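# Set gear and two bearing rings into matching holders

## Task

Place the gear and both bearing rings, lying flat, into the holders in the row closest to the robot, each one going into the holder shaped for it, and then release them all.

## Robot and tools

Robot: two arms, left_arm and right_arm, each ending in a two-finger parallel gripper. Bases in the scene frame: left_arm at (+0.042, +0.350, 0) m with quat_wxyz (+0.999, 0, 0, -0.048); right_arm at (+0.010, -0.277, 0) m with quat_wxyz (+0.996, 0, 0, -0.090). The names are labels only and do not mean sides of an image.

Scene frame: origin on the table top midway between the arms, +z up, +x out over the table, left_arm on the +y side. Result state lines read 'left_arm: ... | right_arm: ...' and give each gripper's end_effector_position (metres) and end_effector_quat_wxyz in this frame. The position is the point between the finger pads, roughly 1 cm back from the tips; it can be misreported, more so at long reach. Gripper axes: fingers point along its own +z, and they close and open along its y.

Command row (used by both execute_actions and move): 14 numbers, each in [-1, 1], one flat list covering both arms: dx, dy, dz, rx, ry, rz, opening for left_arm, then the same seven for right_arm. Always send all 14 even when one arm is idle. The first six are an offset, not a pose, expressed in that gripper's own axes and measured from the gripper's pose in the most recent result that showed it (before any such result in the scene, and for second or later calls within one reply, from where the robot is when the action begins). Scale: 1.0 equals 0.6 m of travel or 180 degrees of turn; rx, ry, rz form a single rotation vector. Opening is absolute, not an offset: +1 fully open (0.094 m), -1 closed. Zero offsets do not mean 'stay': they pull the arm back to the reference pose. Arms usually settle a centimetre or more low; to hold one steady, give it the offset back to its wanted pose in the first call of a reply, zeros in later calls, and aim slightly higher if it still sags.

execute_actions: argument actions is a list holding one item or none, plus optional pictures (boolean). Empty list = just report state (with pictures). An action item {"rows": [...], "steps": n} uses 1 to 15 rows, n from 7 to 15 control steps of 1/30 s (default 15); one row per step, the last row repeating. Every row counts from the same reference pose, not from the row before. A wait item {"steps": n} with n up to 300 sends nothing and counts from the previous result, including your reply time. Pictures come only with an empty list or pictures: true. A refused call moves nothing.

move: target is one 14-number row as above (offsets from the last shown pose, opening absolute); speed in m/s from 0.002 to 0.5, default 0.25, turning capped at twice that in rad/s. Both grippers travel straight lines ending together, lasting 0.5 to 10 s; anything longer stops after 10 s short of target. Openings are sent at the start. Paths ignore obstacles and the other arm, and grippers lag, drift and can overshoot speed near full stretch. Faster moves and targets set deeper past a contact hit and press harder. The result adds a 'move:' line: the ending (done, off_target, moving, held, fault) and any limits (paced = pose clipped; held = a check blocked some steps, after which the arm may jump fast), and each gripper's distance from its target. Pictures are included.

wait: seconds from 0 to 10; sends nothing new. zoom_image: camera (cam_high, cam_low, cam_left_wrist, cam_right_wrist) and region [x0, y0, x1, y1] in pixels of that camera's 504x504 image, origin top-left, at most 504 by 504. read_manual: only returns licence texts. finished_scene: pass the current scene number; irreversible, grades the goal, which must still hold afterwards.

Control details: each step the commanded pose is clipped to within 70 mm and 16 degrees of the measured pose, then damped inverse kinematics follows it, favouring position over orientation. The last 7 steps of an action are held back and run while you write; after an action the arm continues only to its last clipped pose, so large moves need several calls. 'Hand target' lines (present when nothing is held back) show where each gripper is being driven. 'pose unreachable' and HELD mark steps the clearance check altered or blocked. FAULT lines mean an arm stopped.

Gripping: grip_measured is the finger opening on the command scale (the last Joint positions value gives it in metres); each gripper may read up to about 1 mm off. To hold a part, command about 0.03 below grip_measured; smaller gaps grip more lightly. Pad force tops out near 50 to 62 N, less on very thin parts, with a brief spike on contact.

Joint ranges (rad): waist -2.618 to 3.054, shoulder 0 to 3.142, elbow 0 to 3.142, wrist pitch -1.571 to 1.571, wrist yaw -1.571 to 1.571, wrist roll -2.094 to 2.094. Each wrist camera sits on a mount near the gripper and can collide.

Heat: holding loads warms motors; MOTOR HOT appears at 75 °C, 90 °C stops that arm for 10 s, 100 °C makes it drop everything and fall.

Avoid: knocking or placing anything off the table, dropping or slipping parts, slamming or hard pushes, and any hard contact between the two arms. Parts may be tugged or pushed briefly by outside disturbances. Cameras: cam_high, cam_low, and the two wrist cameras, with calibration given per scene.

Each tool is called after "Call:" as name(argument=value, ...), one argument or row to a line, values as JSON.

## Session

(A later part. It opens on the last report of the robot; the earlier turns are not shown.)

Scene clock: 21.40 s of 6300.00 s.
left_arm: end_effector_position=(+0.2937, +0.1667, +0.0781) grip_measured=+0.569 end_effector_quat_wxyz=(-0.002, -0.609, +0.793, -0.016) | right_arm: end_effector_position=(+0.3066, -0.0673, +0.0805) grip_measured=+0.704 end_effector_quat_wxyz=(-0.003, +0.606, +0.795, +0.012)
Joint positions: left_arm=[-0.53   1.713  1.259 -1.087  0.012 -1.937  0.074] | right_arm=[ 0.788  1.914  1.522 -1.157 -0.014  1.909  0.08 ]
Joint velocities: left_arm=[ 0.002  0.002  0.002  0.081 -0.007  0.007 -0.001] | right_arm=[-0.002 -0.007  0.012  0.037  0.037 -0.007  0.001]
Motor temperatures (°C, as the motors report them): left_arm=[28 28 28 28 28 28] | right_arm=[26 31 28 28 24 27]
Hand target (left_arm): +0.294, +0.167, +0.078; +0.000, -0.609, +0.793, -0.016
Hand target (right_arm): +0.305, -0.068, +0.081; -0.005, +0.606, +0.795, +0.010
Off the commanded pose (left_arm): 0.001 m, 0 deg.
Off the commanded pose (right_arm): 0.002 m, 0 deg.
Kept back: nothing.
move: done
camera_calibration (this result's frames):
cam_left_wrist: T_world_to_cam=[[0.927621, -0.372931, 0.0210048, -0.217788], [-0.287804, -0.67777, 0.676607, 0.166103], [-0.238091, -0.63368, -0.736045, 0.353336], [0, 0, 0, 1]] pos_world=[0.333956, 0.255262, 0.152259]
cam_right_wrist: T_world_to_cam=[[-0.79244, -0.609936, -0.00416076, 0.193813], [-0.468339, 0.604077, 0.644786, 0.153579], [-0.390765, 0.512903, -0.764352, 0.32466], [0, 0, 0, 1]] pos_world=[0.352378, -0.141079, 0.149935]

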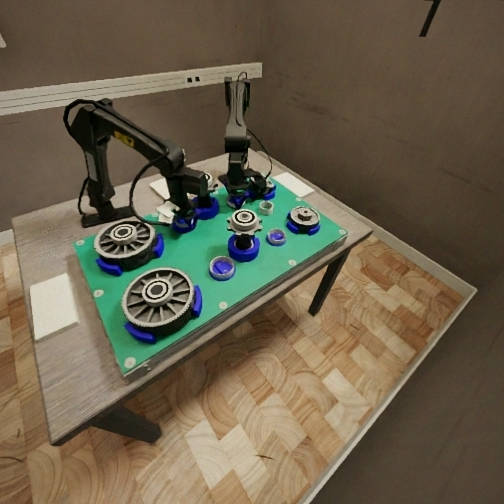

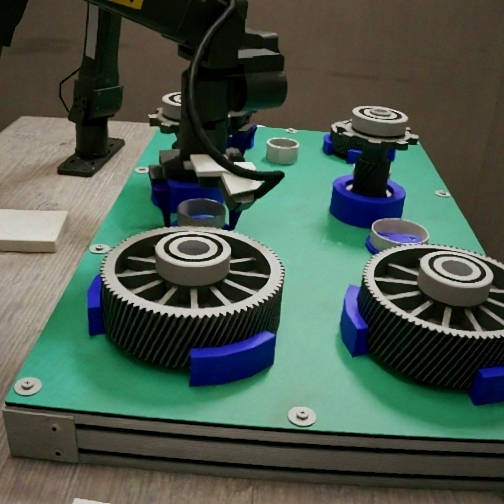

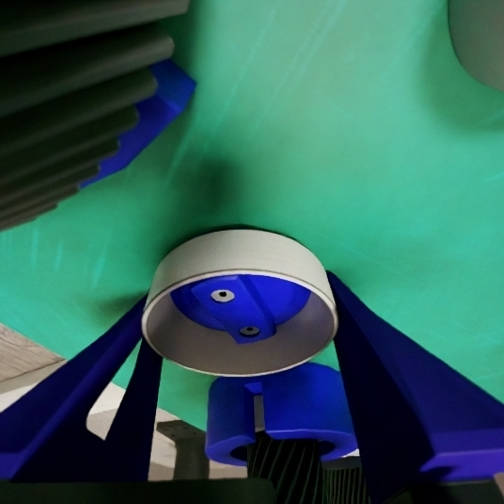

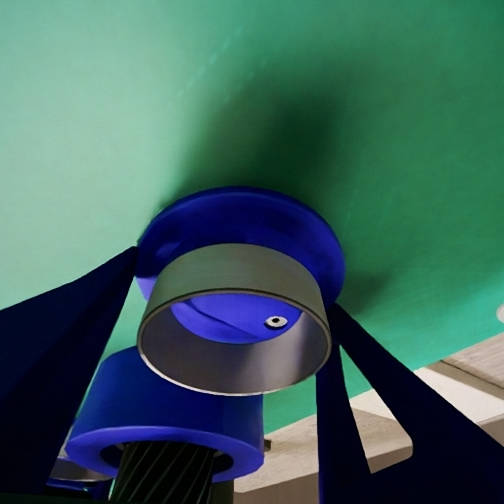

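Call:
move(
  target=[0,0,-0.2,0,0,0,0.52,0,0,-0.03,0,0,0,0.85],
  speed=0.1,
)

Call:
move(
  target=[0,0,0,0,0,0,0.52,0,0,0,0,0,0,0.25],
)

Scene clock: 23.43 s of 6300.00 s.
left_arm: end_effector_position=(+0.2897, +0.1692, +0.1912) grip_measured=+0.569 end_effector_quat_wxyz=(-0.003, -0.609, +0.793, -0.014) | right_arm: end_effector_position=(+0.3017, -0.0701, +0.0872) grip_measured=+0.849 end_effector_quat_wxyz=(-0.009, +0.606, +0.795, +0.000)
Joint positions: left_arm=[-0.53   1.703  1.7   -1.542  0.014 -1.937  0.074] | right_arm=[ 0.788  1.914  1.549 -1.21  -0.017  1.909  0.087]
Joint velocities: left_arm=[-0.002  0.002 -0.017 -0.081 -0.022  0.081  0.   ] | right_arm=[ 0.002 -0.007 -0.002  0.022  0.022 -0.066 -0.001]
Motor temperatures (°C, as the motors report them): left_arm=[28 28 29 28 28 28] | right_arm=[26 31 28 28 24 27]
Hand target (left_arm): +0.291, +0.172, +0.198; -0.002, -0.609, +0.793, -0.016
Hand target (right_arm): +0.306, -0.068, +0.099; -0.003, +0.606, +0.795, +0.013
Off the commanded pose (left_arm): 0.007 m, 0 deg.
Off the commanded pose (right_arm): 0.012 m, 2 deg.
Kept back: nothing.
move: off_target (right_arm)
camera_calibration (this result's frames):
cam_left_wrist: T_world_to_cam=[[0.927681, -0.372993, 0.0168438, -0.214678], [-0.284991, -0.67822, 0.677346, 0.0892386], [-0.241221, -0.633161, -0.735472, 0.43791], [0, 0, 0, 1]] pos_world=[0.330218, 0.257718, 0.265241]
cam_right_wrist: T_world_to_cam=[[-0.792449, -0.609542, 0.0219842, 0.186026], [-0.453017, 0.612324, 0.647947, 0.144282], [-0.408412, 0.503505, -0.761368, 0.333696], [0, 0, 0, 1]] pos_world=[0.349064, -0.142974, 0.156489]

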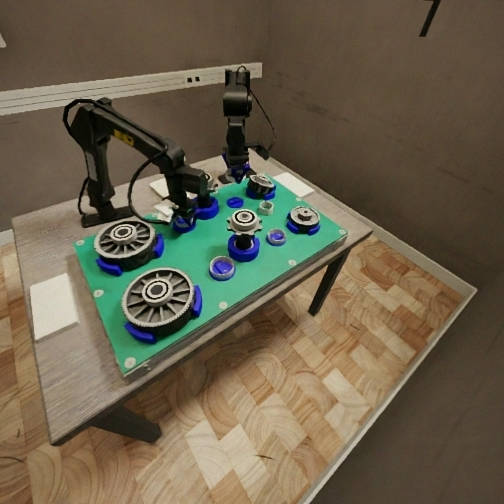

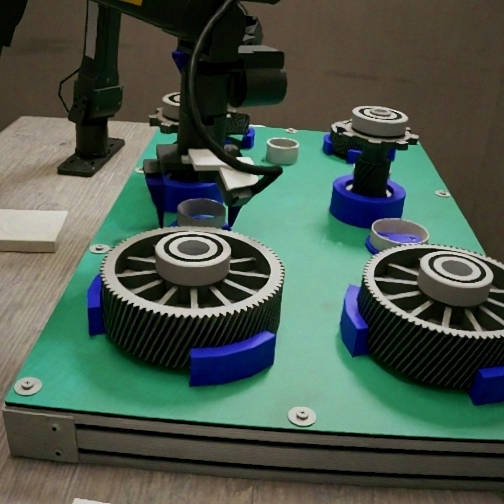

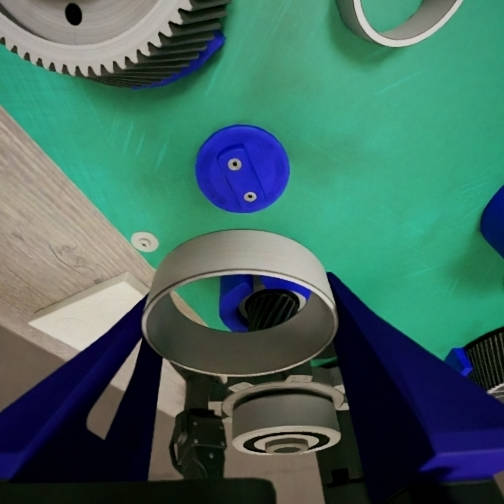

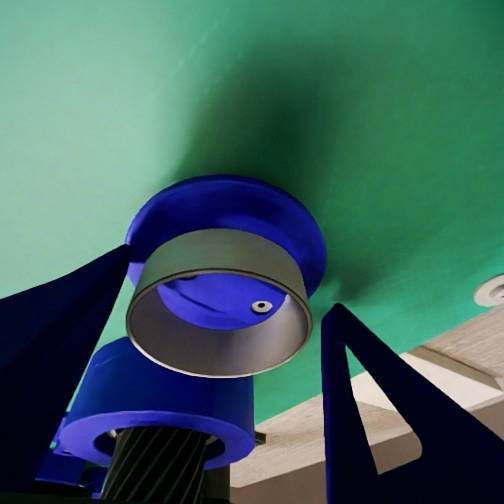

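Scene clock: 23.93 s of 6300.00 s.
left_arm: end_effector_position=(+0.2896, +0.1690, +0.1912) grip_measured=+0.569 end_effector_quat_wxyz=(-0.004, -0.609, +0.793, -0.014) | right_arm: end_effector_position=(+0.3060, -0.0675, +0.0873) grip_measured=+0.286 end_effector_quat_wxyz=(-0.006, +0.606, +0.795, +0.010)
Joint positions: left_arm=[-0.53   1.703  1.7   -1.542  0.015 -1.937  0.074] | right_arm=[ 0.787  1.914  1.549 -1.19  -0.017  1.909  0.06 ]
Joint velocities: left_arm=[-0.012  0.012  0.032  0.051 -0.022 -0.051  0.   ] | right_arm=[-0.012 -0.012 -0.012 -0.037 -0.022  0.022  0.001]
Motor temperatures (°C, as the motors report them): left_arm=[28 28 29 28 28 28] | right_arm=[26 31 28 28 24 27]
Hand target (left_arm): +0.290, +0.169, +0.191; -0.003, -0.609, +0.793, -0.014
Hand target (right_arm): +0.302, -0.070, +0.087; -0.009, +0.606, +0.795, +0.001
Off the commanded pose (left_arm): 0.000 m, 0 deg.
Off the commanded pose (right_arm): 0.005 m, 1 deg.
Kept back: nothing.
move: done
camera_calibration (this result's frames):
cam_left_wrist: T_world_to_cam=[[0.927682, -0.373005, 0.0165683, -0.214574], [-0.284556, -0.677583, 0.678165, 0.0887004], [-0.241732, -0.633836, -0.734723, 0.437898], [0, 0, 0, 1]] pos_world=[0.330151, 0.25762, 0.265135]
cam_right_wrist: T_world_to_cam=[[-0.793115, -0.609069, 0.0018104, 0.193027], [-0.463449, 0.605416, 0.64706, 0.147449], [-0.3952, 0.512354, -0.762437, 0.330826], [0, 0, 0, 1]] pos_world=[0.35217, -0.141201, 0.156476]

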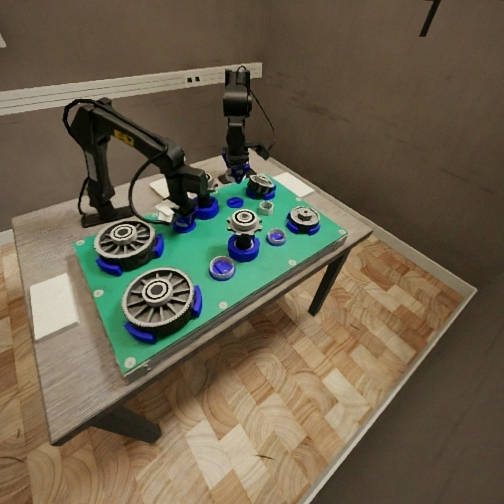

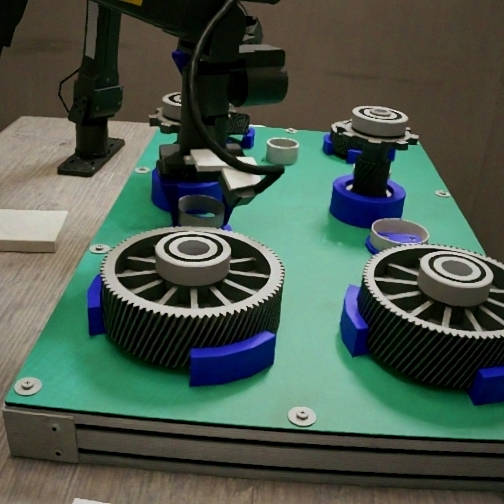

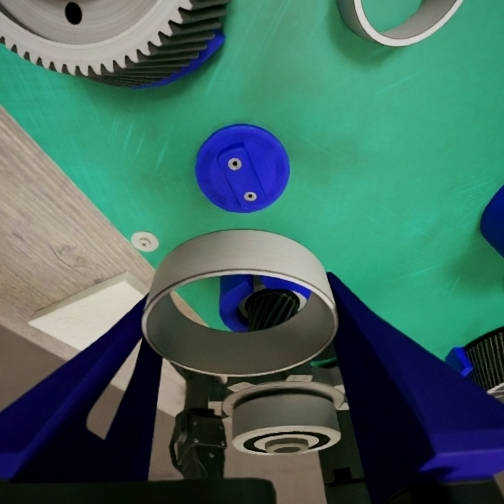

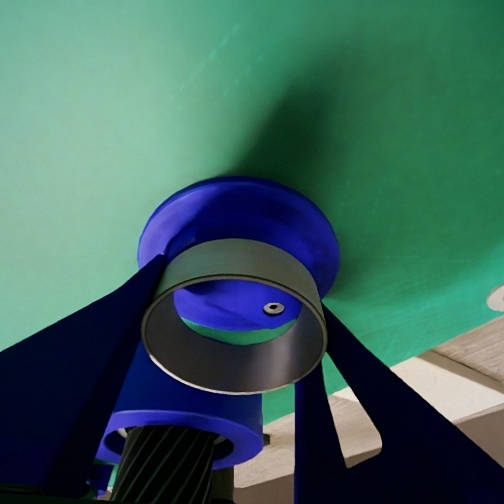

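Call:
move(
  target=[0,0,-0.06,0,0,0,0.52,0,0,-0.22,0,0,0,0.24],
  speed=0.15,
)

Call:
move(
  target=[0,0,0,0,0,0,0.52,-0.5,-0.05,0,0,0,-0.3,0.24],
)

Call:
move(
  target=[0.384,-0.112,-0.02,0,0,0.835,0.52,0,0,0,0,0,0,0.24],
)

Scene clock: 25.67 s of 6300.00 s.
left_arm: end_effector_position=(+0.2900, +0.1684, +0.2129) grip_measured=+0.569 end_effector_quat_wxyz=(+0.004, -0.609, +0.792, -0.044) | right_arm: end_effector_position=(+0.3040, -0.0681, +0.1999) grip_measured=+0.286 end_effector_quat_wxyz=(+0.003, +0.606, +0.795, +0.042)
Joint positions: left_arm=[-0.53   1.671  1.75  -1.564  0.017 -1.937  0.074] | right_arm=[ 0.787  1.881  1.953 -1.561 -0.02   1.909  0.06 ]
Joint velocities: left_arm=[ 0.002 -0.012 -0.012 -0.066  0.022  0.007 -0.   ] | right_arm=[-0.002 -0.007 -0.007 -0.037  0.037  0.066  0.   ]
Motor temperatures (°C, as the motors report them): left_arm=[28 28 29 28 28 28] | right_arm=[26 31 29 28 24 27]
Hand target (left_arm): +0.289, +0.171, +0.226; +0.009, -0.609, +0.791, -0.058
Hand target (right_arm): +0.305, -0.071, +0.218; +0.012, +0.606, +0.793, +0.065
Off the commanded pose (left_arm): 0.014 m, 3 deg.
Off the commanded pose (right_arm): 0.020 m, 4 deg.
joint sent to its limit (left arm) — the command would take joint 4 (wrist pitch) past its lower limit, so that joint was sent only as far as its limit.
joint sent to its limit (right arm) — the command would take joint 4 (wrist pitch) past its lower limit, so that joint was sent only as far as its limit.
Kept back: nothing.
move: off_target (left_arm, right_arm)
camera_calibration (this result's frames):
cam_left_wrist: T_world_to_cam=[[0.925462, -0.371417, 0.0746273, -0.227609], [-0.317389, -0.652598, 0.688026, 0.076871], [-0.206843, -0.660428, -0.721839, 0.445148], [0, 0, 0, 1]] pos_world=[0.327118, 0.259616, 0.285421]
cam_right_wrist: T_world_to_cam=[[-0.791361, -0.607925, -0.0646095, 0.203642], [-0.497564, 0.57906, 0.645848, 0.0828519], [-0.355215, 0.543247, -0.760727, 0.40584], [0, 0, 0, 1]] pos_world=[0.346539, -0.144649, 0.268381]

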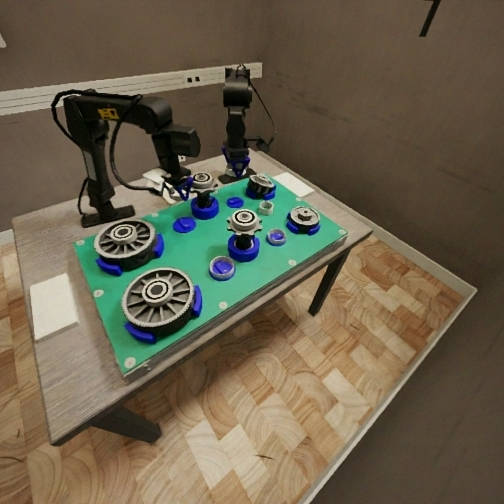

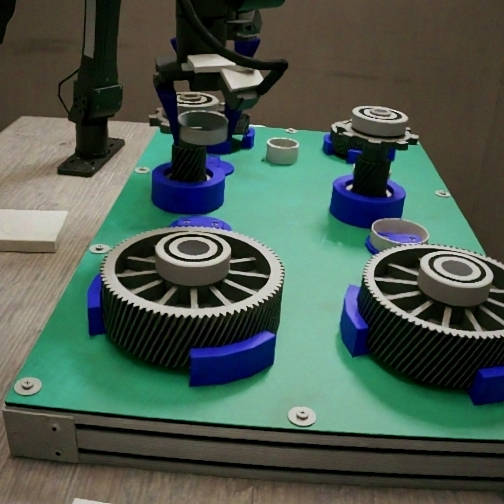

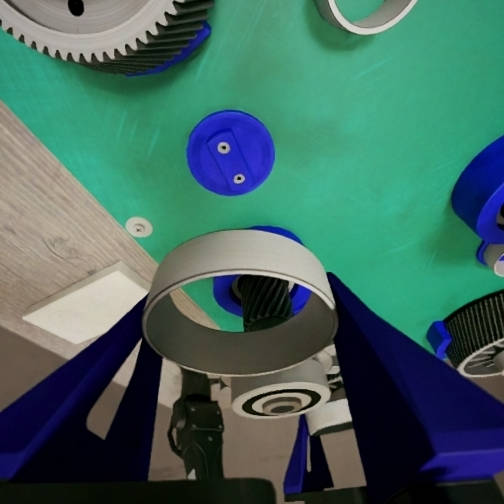

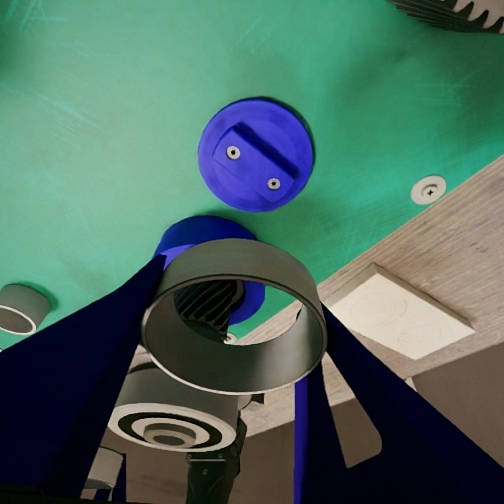

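Scene clock: 28.23 s of 6300.00 s.
left_arm: end_effector_position=(+0.2900, +0.1683, +0.2129) grip_measured=+0.569 end_effector_quat_wxyz=(+0.004, -0.609, +0.792, -0.044) | right_arm: end_effector_position=(+0.3510, -0.3673, +0.1747) grip_measured=+0.286 end_effector_quat_wxyz=(+0.006, +0.184, +0.982, +0.029)
Joint positions: left_arm=[-0.53   1.671  1.75  -1.564  0.017 -1.937  0.074] | right_arm=[-0.11   1.898  1.875 -1.542 -0.06   0.079  0.06 ]
Joint velocities: left_arm=[-0.007 -0.007 -0.012 -0.022  0.007  0.007  0.001] | right_arm=[-0.017  0.002 -0.002  0.022 -0.007  0.081  0.   ]
Motor temperatures (°C, as the motors report them): left_arm=[28 28 29 28 28 28] | right_arm=[27 31 29 28 24 27]
Hand target (left_arm): +0.290, +0.168, +0.213; +0.004, -0.609, +0.792, -0.044
Hand target (right_arm): +0.357, -0.367, +0.183; +0.021, +0.179, +0.983, +0.033
Off the commanded pose (left_arm): 0.000 m, 0 deg.
Off the commanded pose (right_arm): 0.010 m, 2 deg.
Kept back: nothing.
move: done
camera_calibration (this result's frames):
cam_left_wrist: T_world_to_cam=[[0.925471, -0.371432, 0.0744442, -0.227538], [-0.317126, -0.652153, 0.688569, 0.0765053], [-0.207208, -0.660859, -0.721339, 0.445132], [0, 0, 0, 1]] pos_world=[0.327076, 0.259548, 0.285351]
cam_right_wrist: T_world_to_cam=[[0.0172506, -0.999161, -0.0371545, -0.375023], [-0.78658, -0.036502, 0.616409, 0.17621], [-0.617248, 0.0185915, -0.786549, 0.469689], [0, 0, 0, 1]] pos_world=[0.434987, -0.377008, 0.246882]

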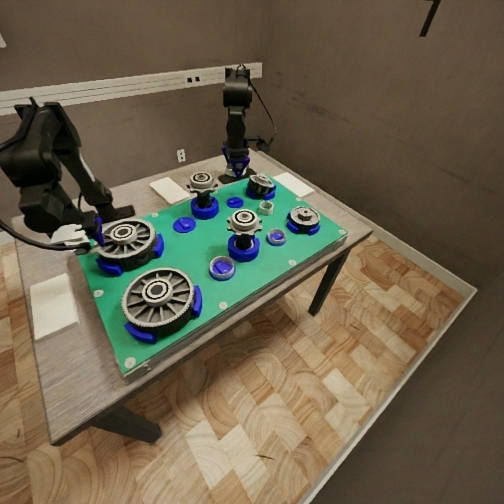

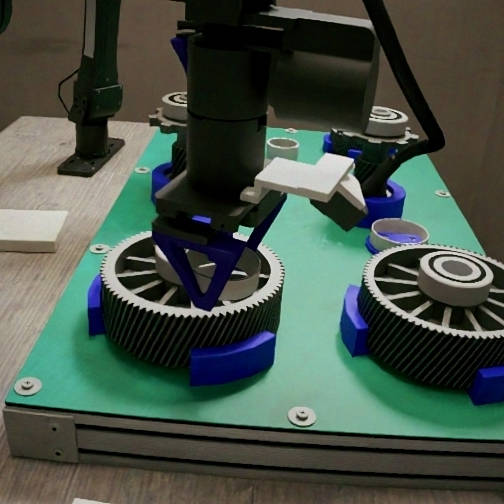

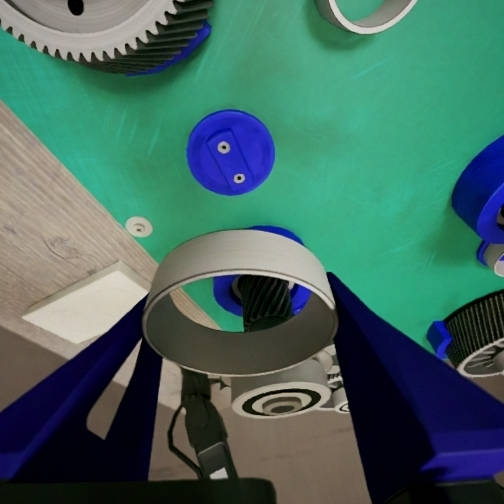

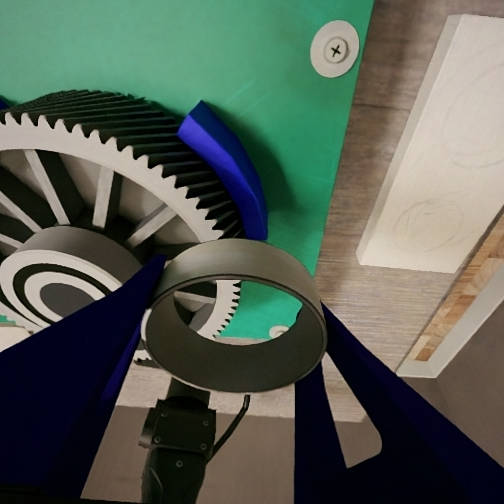

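Scene clock: 34.07 s of 6300.00 s.
left_arm: end_effector_position=(+0.3008, -0.0654, +0.2343) grip_measured=+0.570 end_effector_quat_wxyz=(+0.177, +0.591, +0.785, -0.059) | right_arm: end_effector_position=(+0.3510, -0.3673, +0.1747) grip_measured=+0.286 end_effector_quat_wxyz=(+0.006, +0.184, +0.982, +0.029)
Joint positions: left_arm=[-0.928  2.288  2.674 -1.581 -0.021  0.27   0.074] | right_arm=[-0.11   1.898  1.875 -1.542 -0.06   0.079  0.06 ]
Joint velocities: left_arm=[ 0.002 -0.002  0.012 -0.022 -0.022 -0.007 -0.001] | right_arm=[ 0.002 -0.012 -0.007 -0.007  0.037 -0.022 -0.   ]
Motor temperatures (°C, as the motors report them): left_arm=[28 30 30 28 29 28] | right_arm=[26 31 29 28 24 27]
Hand target (left_arm): +0.298, -0.069, +0.245; +0.193, +0.597, +0.776, -0.064
Hand target (right_arm): +0.351, -0.367, +0.175; +0.006, +0.184, +0.982, +0.029
Off the commanded pose (left_arm): 0.010 m, 17 deg; orientation clipped at the last step of the last action.
Off the commanded pose (right_arm): 0.000 m, 0 deg.
joint sent to its limit (left arm) — the command would take joint 4 (wrist pitch) past its lower limit, so that joint was sent only as far as its limit.
Kept back: nothing.
move: off_target (left_arm); limits=paced
camera_calibration (this result's frames):
cam_left_wrist: T_world_to_cam=[[-0.969343, -0.184162, -0.162659, 0.311812], [-0.232738, 0.900432, 0.3675, 0.0642064], [0.0787837, 0.394091, -0.915689, 0.336844], [0, 0, 0, 1]] pos_world=[0.290658, -0.133137, 0.335567]
cam_right_wrist: T_world_to_cam=[[0.0172506, -0.999161, -0.0371545, -0.375023], [-0.78658, -0.036502, 0.616409, 0.17621], [-0.617248, 0.0185915, -0.786549, 0.469689], [0, 0, 0, 1]] pos_world=[0.434987, -0.377008, 0.246882]

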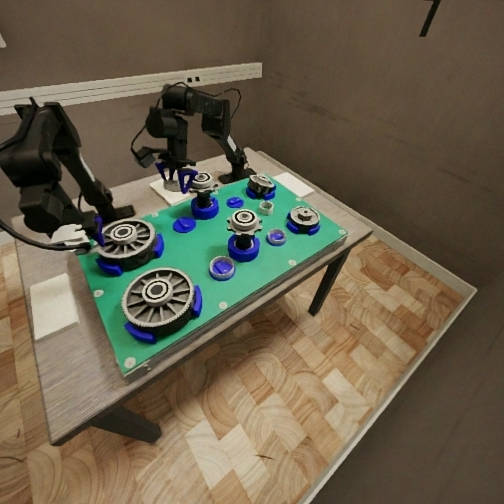

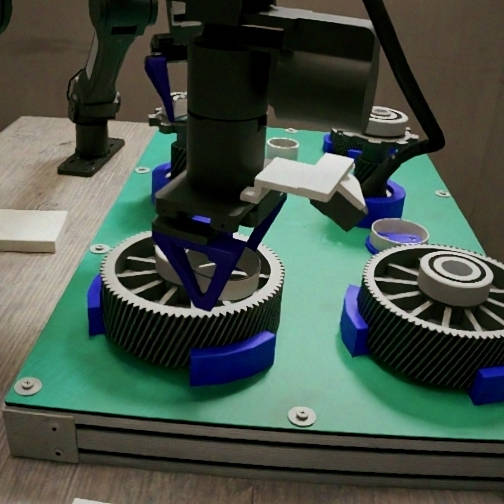

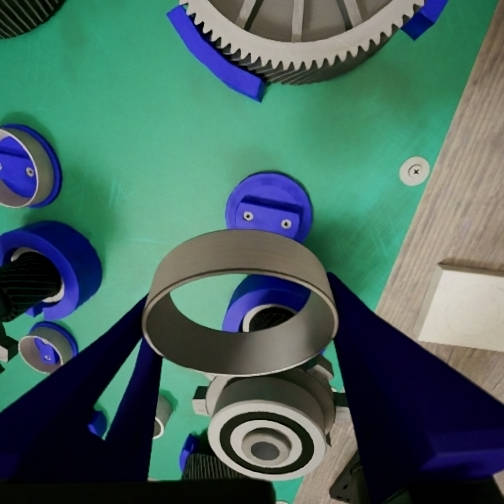

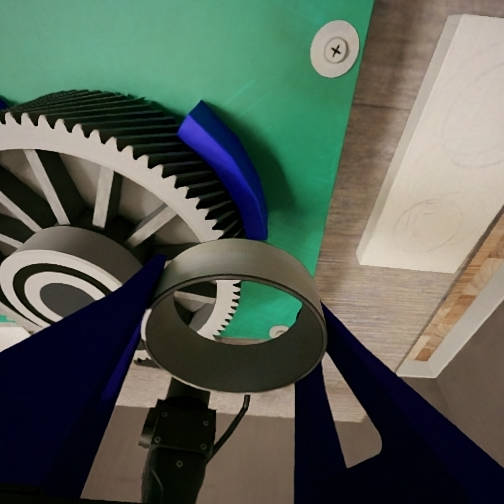

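Call:
move(
  target=[0.063,-0.019,0.172,0.038,0.113,0,0.52,0,0,0,0,0,0,0.24],
  speed=0.12,
)

Scene clock: 36.33 s of 6300.00 s.
left_arm: end_effector_position=(+0.3014, -0.0701, +0.1219) grip_measured=+0.570 end_effector_quat_wxyz=(+0.055, +0.603, +0.796, -0.016) | right_arm: end_effector_position=(+0.3510, -0.3673, +0.1747) grip_measured=+0.286 end_effector_quat_wxyz=(+0.006, +0.184, +0.982, +0.029)
Joint positions: left_arm=[-0.928  2.488  2.612 -1.581 -0.01   0.273  0.074] | right_arm=[-0.11   1.898  1.875 -1.542 -0.06   0.079  0.06 ]
Joint velocities: left_arm=[-0.007 -0.002  0.012 -0.007 -0.022  0.037 -0.   ] | right_arm=[ 0.002 -0.012 -0.012 -0.081 -0.037  0.037 -0.   ]
Motor temperatures (°C, as the motors report them): left_arm=[28 31 30 28 28 28] | right_arm=[26 31 29 28 24 27]
Hand target (left_arm): +0.302, -0.068, +0.124; +0.052, +0.602, +0.797, -0.021
Hand target (right_arm): +0.351, -0.367, +0.175; +0.006, +0.184, +0.982, +0.029
Off the commanded pose (left_arm): 0.005 m, 6 deg.
Off the commanded pose (right_arm): 0.000 m, 0 deg.
joint sent to its limit (left arm) — the command would take joint 4 (wrist pitch) past its lower limit, so that joint was sent only as far as its limit.
Kept back: nothing.
move: off_target (left_arm)
camera_calibration (this result's frames):
cam_left_wrist: T_world_to_cam=[[-0.986329, -0.154429, -0.0575051, 0.28767], [-0.158744, 0.796779, 0.583047, 0.0540101], [-0.0442205, 0.584204, -0.810401, 0.273347], [0, 0, 0, 1]] pos_world=[0.304398, -0.1583, 0.206572]
cam_right_wrist: T_world_to_cam=[[0.0172506, -0.999161, -0.0371545, -0.375023], [-0.78658, -0.036502, 0.616409, 0.17621], [-0.617248, 0.0185915, -0.786549, 0.469689], [0, 0, 0, 1]] pos_world=[0.434987, -0.377008, 0.246882]

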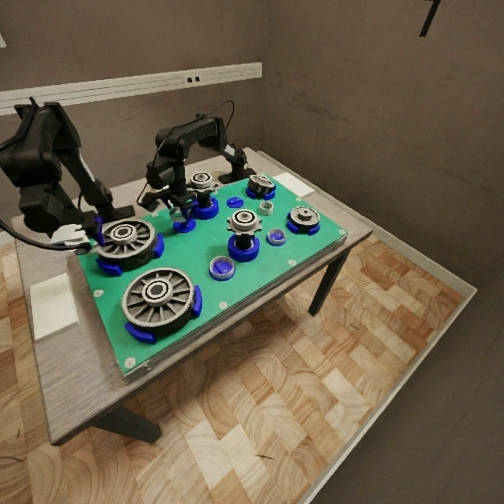

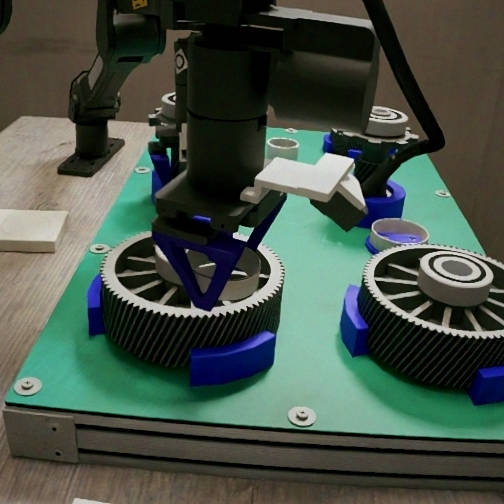

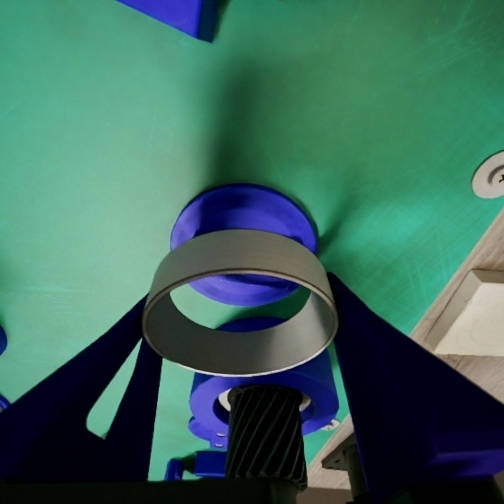

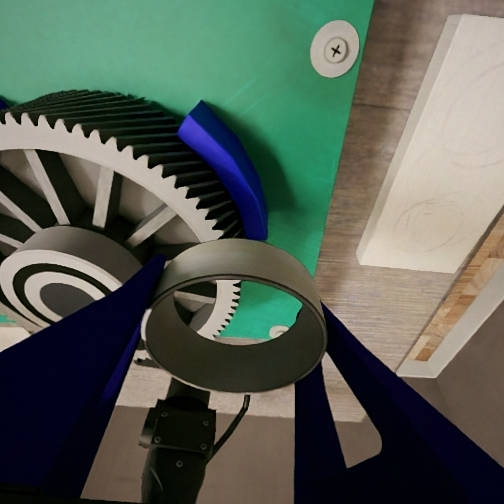

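Call:
move(
  target=[0.0,-0.002,0.042,0.013,0.034,0,0.52,0,0,0,0,0,0,0.24],
  speed=0.04,
)

Scene clock: 38.27 s of 6300.00 s.
left_arm: end_effector_position=(+0.3009, -0.0695, +0.0957) grip_measured=+0.570 end_effector_quat_wxyz=(+0.028, +0.604, +0.797, -0.006) | right_arm: end_effector_position=(+0.3510, -0.3673, +0.1747) grip_measured=+0.286 end_effector_quat_wxyz=(+0.006, +0.184, +0.982, +0.029)
Joint positions: left_arm=[-0.928  2.544  2.612 -1.582 -0.009  0.273  0.074] | right_arm=[-0.11   1.898  1.875 -1.542 -0.06   0.079  0.06 ]
Joint velocities: left_arm=[ 0.002 -0.012  0.002 -0.051  0.022 -0.081  0.001] | right_arm=[ 0.012  0.002  0.012  0.007  0.051 -0.037  0.001]
Motor temperatures (°C, as the motors report them): left_arm=[28 32 30 28 28 28] | right_arm=[26 31 29 28 24 27]
Hand target (left_arm): +0.302, -0.073, +0.097; +0.032, +0.604, +0.796, -0.013
Hand target (right_arm): +0.351, -0.367, +0.175; +0.006, +0.184, +0.982, +0.029
Off the commanded pose (left_arm): 0.004 m, 3 deg.
Off the commanded pose (right_arm): 0.000 m, 0 deg.
joint sent to its limit (left arm) — the command would take joint 4 (wrist pitch) past its lower limit, so that joint was sent only as far as its limit.
Kept back: nothing.
move: off_target (left_arm)
camera_calibration (this result's frames):
cam_left_wrist: T_world_to_cam=[[-0.987724, -0.15216, -0.0353324, 0.284211], [-0.140673, 0.768105, 0.624681, 0.0573333], [-0.0679124, 0.621983, -0.780081, 0.258628], [0, 0, 0, 1]] pos_world=[0.306351, -0.161655, 0.175978]
cam_right_wrist: T_world_to_cam=[[0.0172506, -0.999161, -0.0371545, -0.375023], [-0.78658, -0.036502, 0.616409, 0.17621], [-0.617248, 0.0185915, -0.786549, 0.469689], [0, 0, 0, 1]] pos_world=[0.434987, -0.377008, 0.246882]

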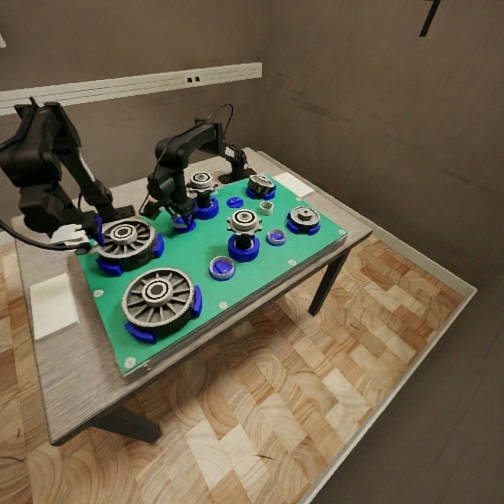

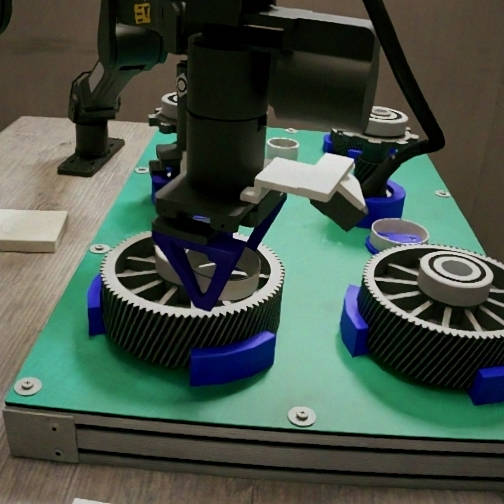

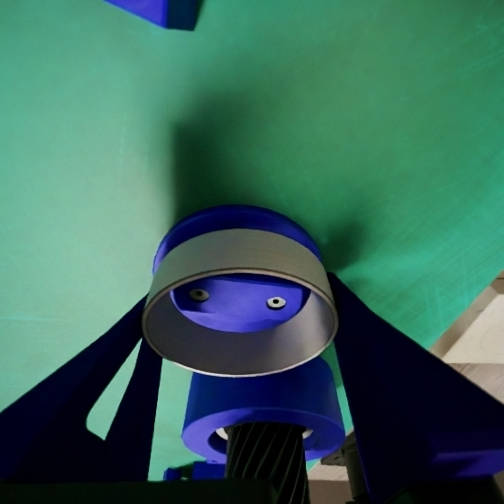

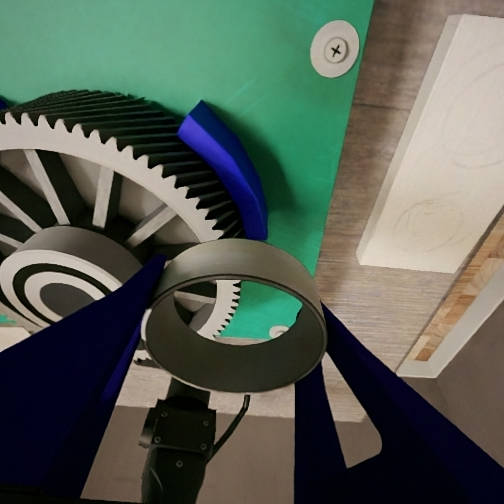

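Call:
move(
  target=[-0.01,0,0.018,0.006,0.018,0,0.52,0,0,0,0,0,0,0.24],
  speed=0.02,
)

Call:
zoom_image(
  camera="cam_left_wrist",
  region=[110, 170, 380, 400],
)

Scene clock: 40.20 s of 6300.00 s.
left_arm: end_effector_position=(+0.3021, -0.0730, +0.0921) grip_measured=+0.570 end_effector_quat_wxyz=(+0.029, +0.604, +0.797, -0.009) | right_arm: end_effector_position=(+0.3510, -0.3673, +0.1747) grip_measured=+0.286 end_effector_quat_wxyz=(+0.006, +0.184, +0.982, +0.029)
Joint positions: left_arm=[-0.928  2.565  2.637 -1.582 -0.005  0.273  0.074] | right_arm=[-0.11   1.898  1.875 -1.542 -0.06   0.079  0.06 ]
Joint velocities: left_arm=[-0.007 -0.012 -0.002 -0.051 -0.066 -0.007 -0.001] | right_arm=[-0.012 -0.007 -0.017  0.007  0.007  0.007  0.   ]
Motor temperatures (°C, as the motors report them): left_arm=[28 33 30 28 28 28] | right_arm=[26 31 29 28 24 27]
Hand target (left_arm): +0.303, -0.076, +0.085; +0.027, +0.604, +0.797, -0.007
Hand target (right_arm): +0.351, -0.367, +0.175; +0.006, +0.184, +0.982, +0.029
Off the commanded pose (left_arm): 0.007 m, 4 deg.
Off the commanded pose (right_arm): 0.000 m, 0 deg.
joint sent to its limit (left arm) — the command would take joint 4 (wrist pitch) past its lower limit, so that joint was sent only as far as its limit.
Kept back: nothing.
move: off_target (left_arm)
camera_calibration (this result's frames):
cam_left_wrist: T_world_to_cam=[[-0.987837, -0.152073, -0.0324352, 0.284496], [-0.139148, 0.77145, 0.620889, 0.0626196], [-0.0693984, 0.617851, -0.783227, 0.258489], [0, 0, 0, 1]] pos_world=[0.307688, -0.164752, 0.172804]
cam_right_wrist: T_world_to_cam=[[0.0172506, -0.999161, -0.0371545, -0.375023], [-0.78658, -0.036502, 0.616409, 0.17621], [-0.617248, 0.0185915, -0.786549, 0.469689], [0, 0, 0, 1]] pos_world=[0.434987, -0.377008, 0.246882]

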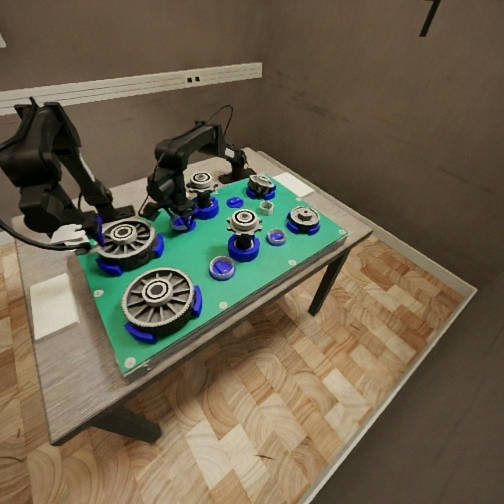

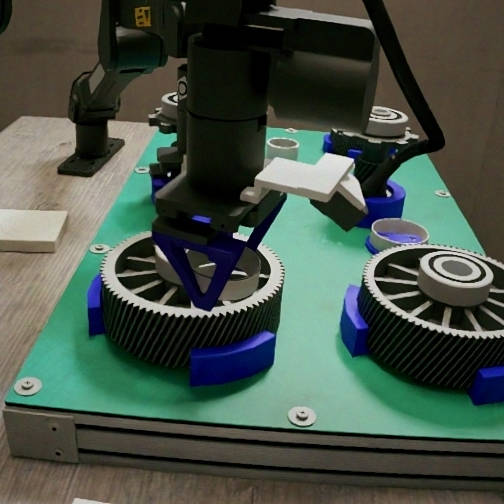

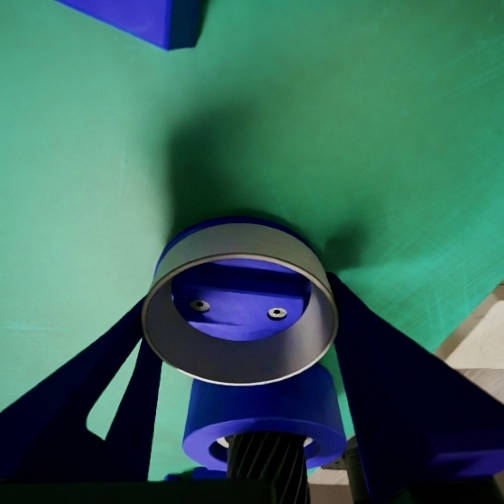

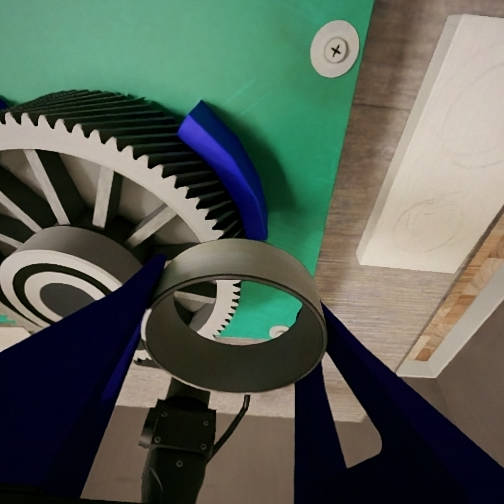

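Region (110, 170, 380, 400) of cam_left_wrist's 504x504 image, scaled by 1.867, with more detail than that image has; it fills the top 429 rows of this view, and the rest is white.

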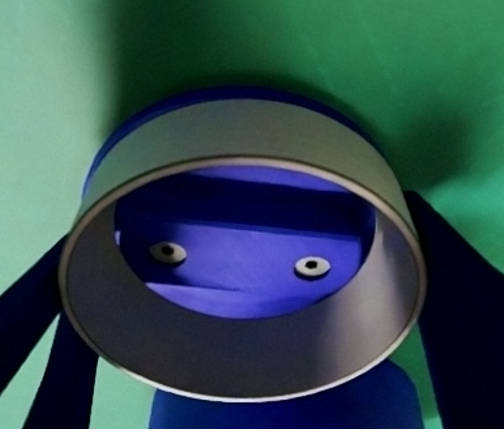

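Call:
move(
  target=[-0.013,0,0.006,0,0,0,0.52,0,0,0,0,0,0,0.24],
  speed=0.02,
)

Call:
move(
  target=[0,0,-0.03,0,0,0,0.9,0,0,0,0,0,0,0.24],
  speed=0.03,
)

Scene clock: 41.17 s of 6300.00 s.
left_arm: end_effector_position=(+0.3042, -0.0772, +0.0931) grip_measured=+0.570 end_effector_quat_wxyz=(+0.036, +0.603, +0.796, -0.013) | right_arm: end_effector_position=(+0.3510, -0.3673, +0.1747) grip_measured=+0.286 end_effector_quat_wxyz=(+0.006, +0.184, +0.982, +0.029)
Joint positions: left_arm=[-0.928  2.578  2.666 -1.582 -0.002  0.273  0.074] | right_arm=[-0.11   1.898  1.875 -1.542 -0.06   0.079  0.06 ]
Joint velocities: left_arm=[-0.007  0.017  0.002  0.095 -0.066  0.022 -0.   ] | right_arm=[-0.007  0.002 -0.002  0.022 -0.007 -0.051 -0.001]
Motor temperatures (°C, as the motors report them): left_arm=[28 33 30 28 28 28] | right_arm=[26 31 29 28 24 27]
Hand target (left_arm): +0.304, -0.080, +0.089; +0.037, +0.603, +0.797, -0.012
Hand target (right_arm): +0.351, -0.367, +0.175; +0.006, +0.184, +0.982, +0.029
Off the commanded pose (left_arm): 0.005 m, 1 deg.
Off the commanded pose (right_arm): 0.000 m, 0 deg.
joint sent to its limit (left arm) — the command would take joint 4 (wrist pitch) past its lower limit, so that joint was sent only as far as its limit.
Kept back: nothing.
move: done
camera_calibration (this result's frames):
cam_left_wrist: T_world_to_cam=[[-0.987648, -0.152418, -0.0363352, 0.286195], [-0.142832, 0.780414, 0.608731, 0.0684455], [-0.0644253, 0.606402, -0.792544, 0.260405], [0, 0, 0, 1]] pos_world=[0.309213, -0.167705, 0.175116]
cam_right_wrist: T_world_to_cam=[[0.0172506, -0.999161, -0.0371545, -0.375023], [-0.78658, -0.036502, 0.616409, 0.17621], [-0.617248, 0.0185915, -0.786549, 0.469689], [0, 0, 0, 1]] pos_world=[0.434987, -0.377008, 0.246882]

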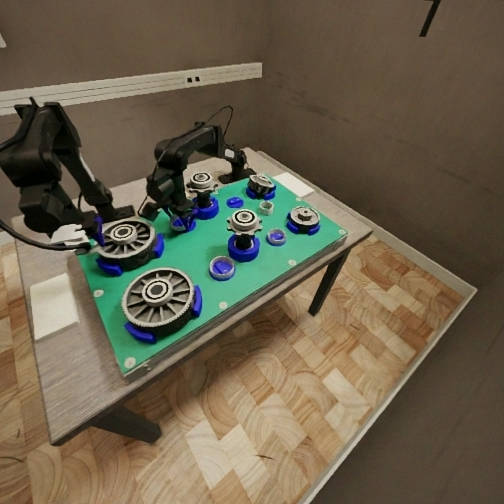

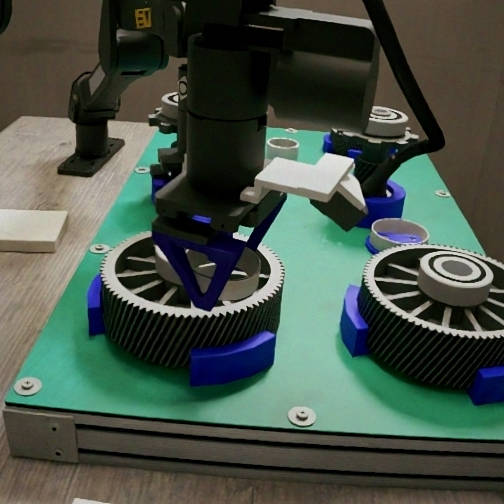

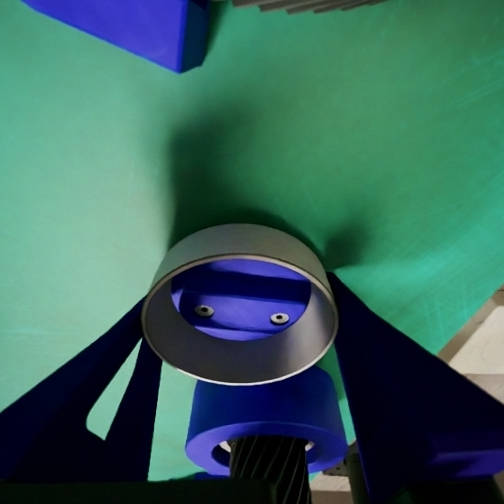

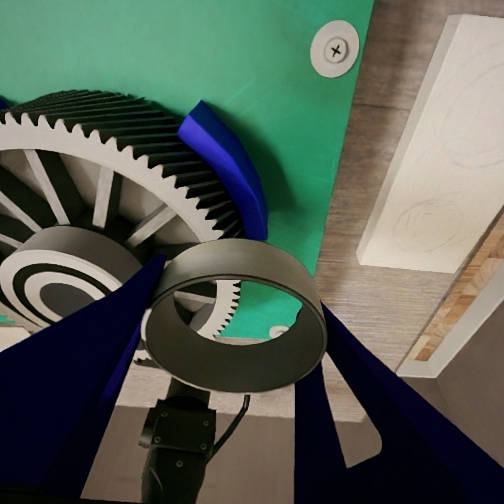

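Scene clock: 42.13 s of 6300.00 s.
left_arm: end_effector_position=(+0.3044, -0.0776, +0.1059) grip_measured=+0.898 end_effector_quat_wxyz=(+0.048, +0.603, +0.796, -0.018) | right_arm: end_effector_position=(+0.3510, -0.3673, +0.1747) grip_measured=+0.286 end_effector_quat_wxyz=(+0.006, +0.184, +0.982, +0.029)
Joint positions: left_arm=[-0.928  2.552  2.666 -1.582 -0.002  0.273  0.089] | right_arm=[-0.11   1.898  1.875 -1.542 -0.06   0.079  0.06 ]
Joint velocities: left_arm=[ 0.007 -0.002 -0.002 -0.022 -0.007 -0.022  0.   ] | right_arm=[-0.007 -0.007 -0.012 -0.037 -0.037 -0.066 -0.   ]
Motor temperatures (°C, as the motors report them): left_arm=[28 34 30 28 28 28] | right_arm=[26 31 29 28 24 27]
Hand target (left_arm): +0.303, -0.075, +0.111; +0.049, +0.603, +0.796, -0.018
Hand target (right_arm): +0.351, -0.367, +0.175; +0.006, +0.184, +0.982, +0.029
Off the commanded pose (left_arm): 0.005 m, 2 deg.
Off the commanded pose (right_arm): 0.000 m, 0 deg.
joint sent to its limit (left arm) — the command would take joint 4 (wrist pitch) past its lower limit, so that joint was sent only as far as its limit.
Kept back: nothing.
move: done
camera_calibration (this result's frames):
cam_left_wrist: T_world_to_cam=[[-0.987072, -0.153364, -0.0465712, 0.287695], [-0.151153, 0.794067, 0.588737, 0.0667176], [-0.0533101, 0.588165, -0.806982, 0.267601], [0, 0, 0, 1]] pos_world=[0.308326, -0.16625, 0.190069]
cam_right_wrist: T_world_to_cam=[[0.0172506, -0.999161, -0.0371545, -0.375023], [-0.78658, -0.036502, 0.616409, 0.17621], [-0.617248, 0.0185915, -0.786549, 0.469689], [0, 0, 0, 1]] pos_world=[0.434987, -0.377008, 0.246882]

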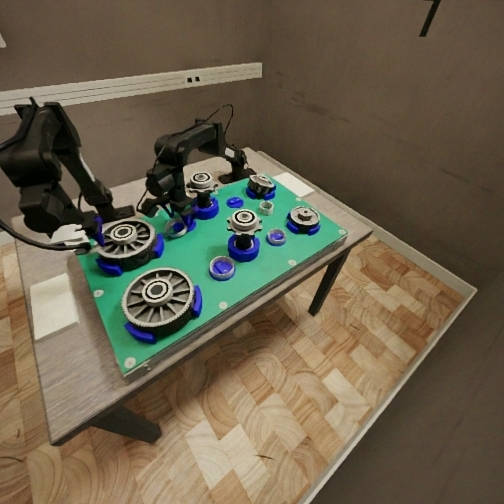

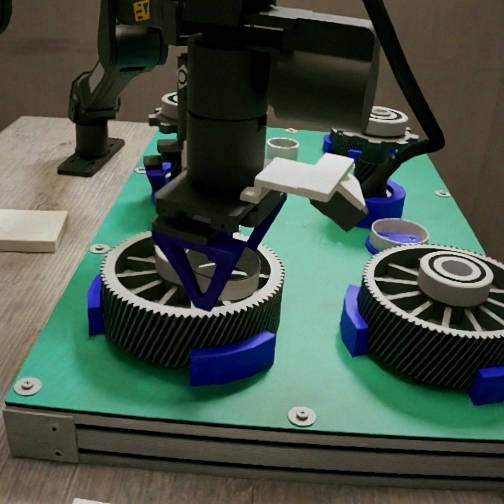

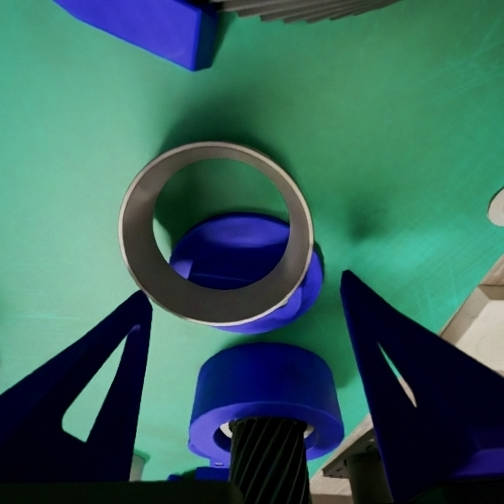

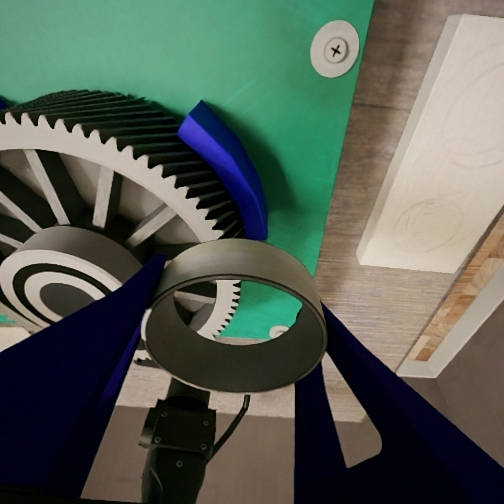

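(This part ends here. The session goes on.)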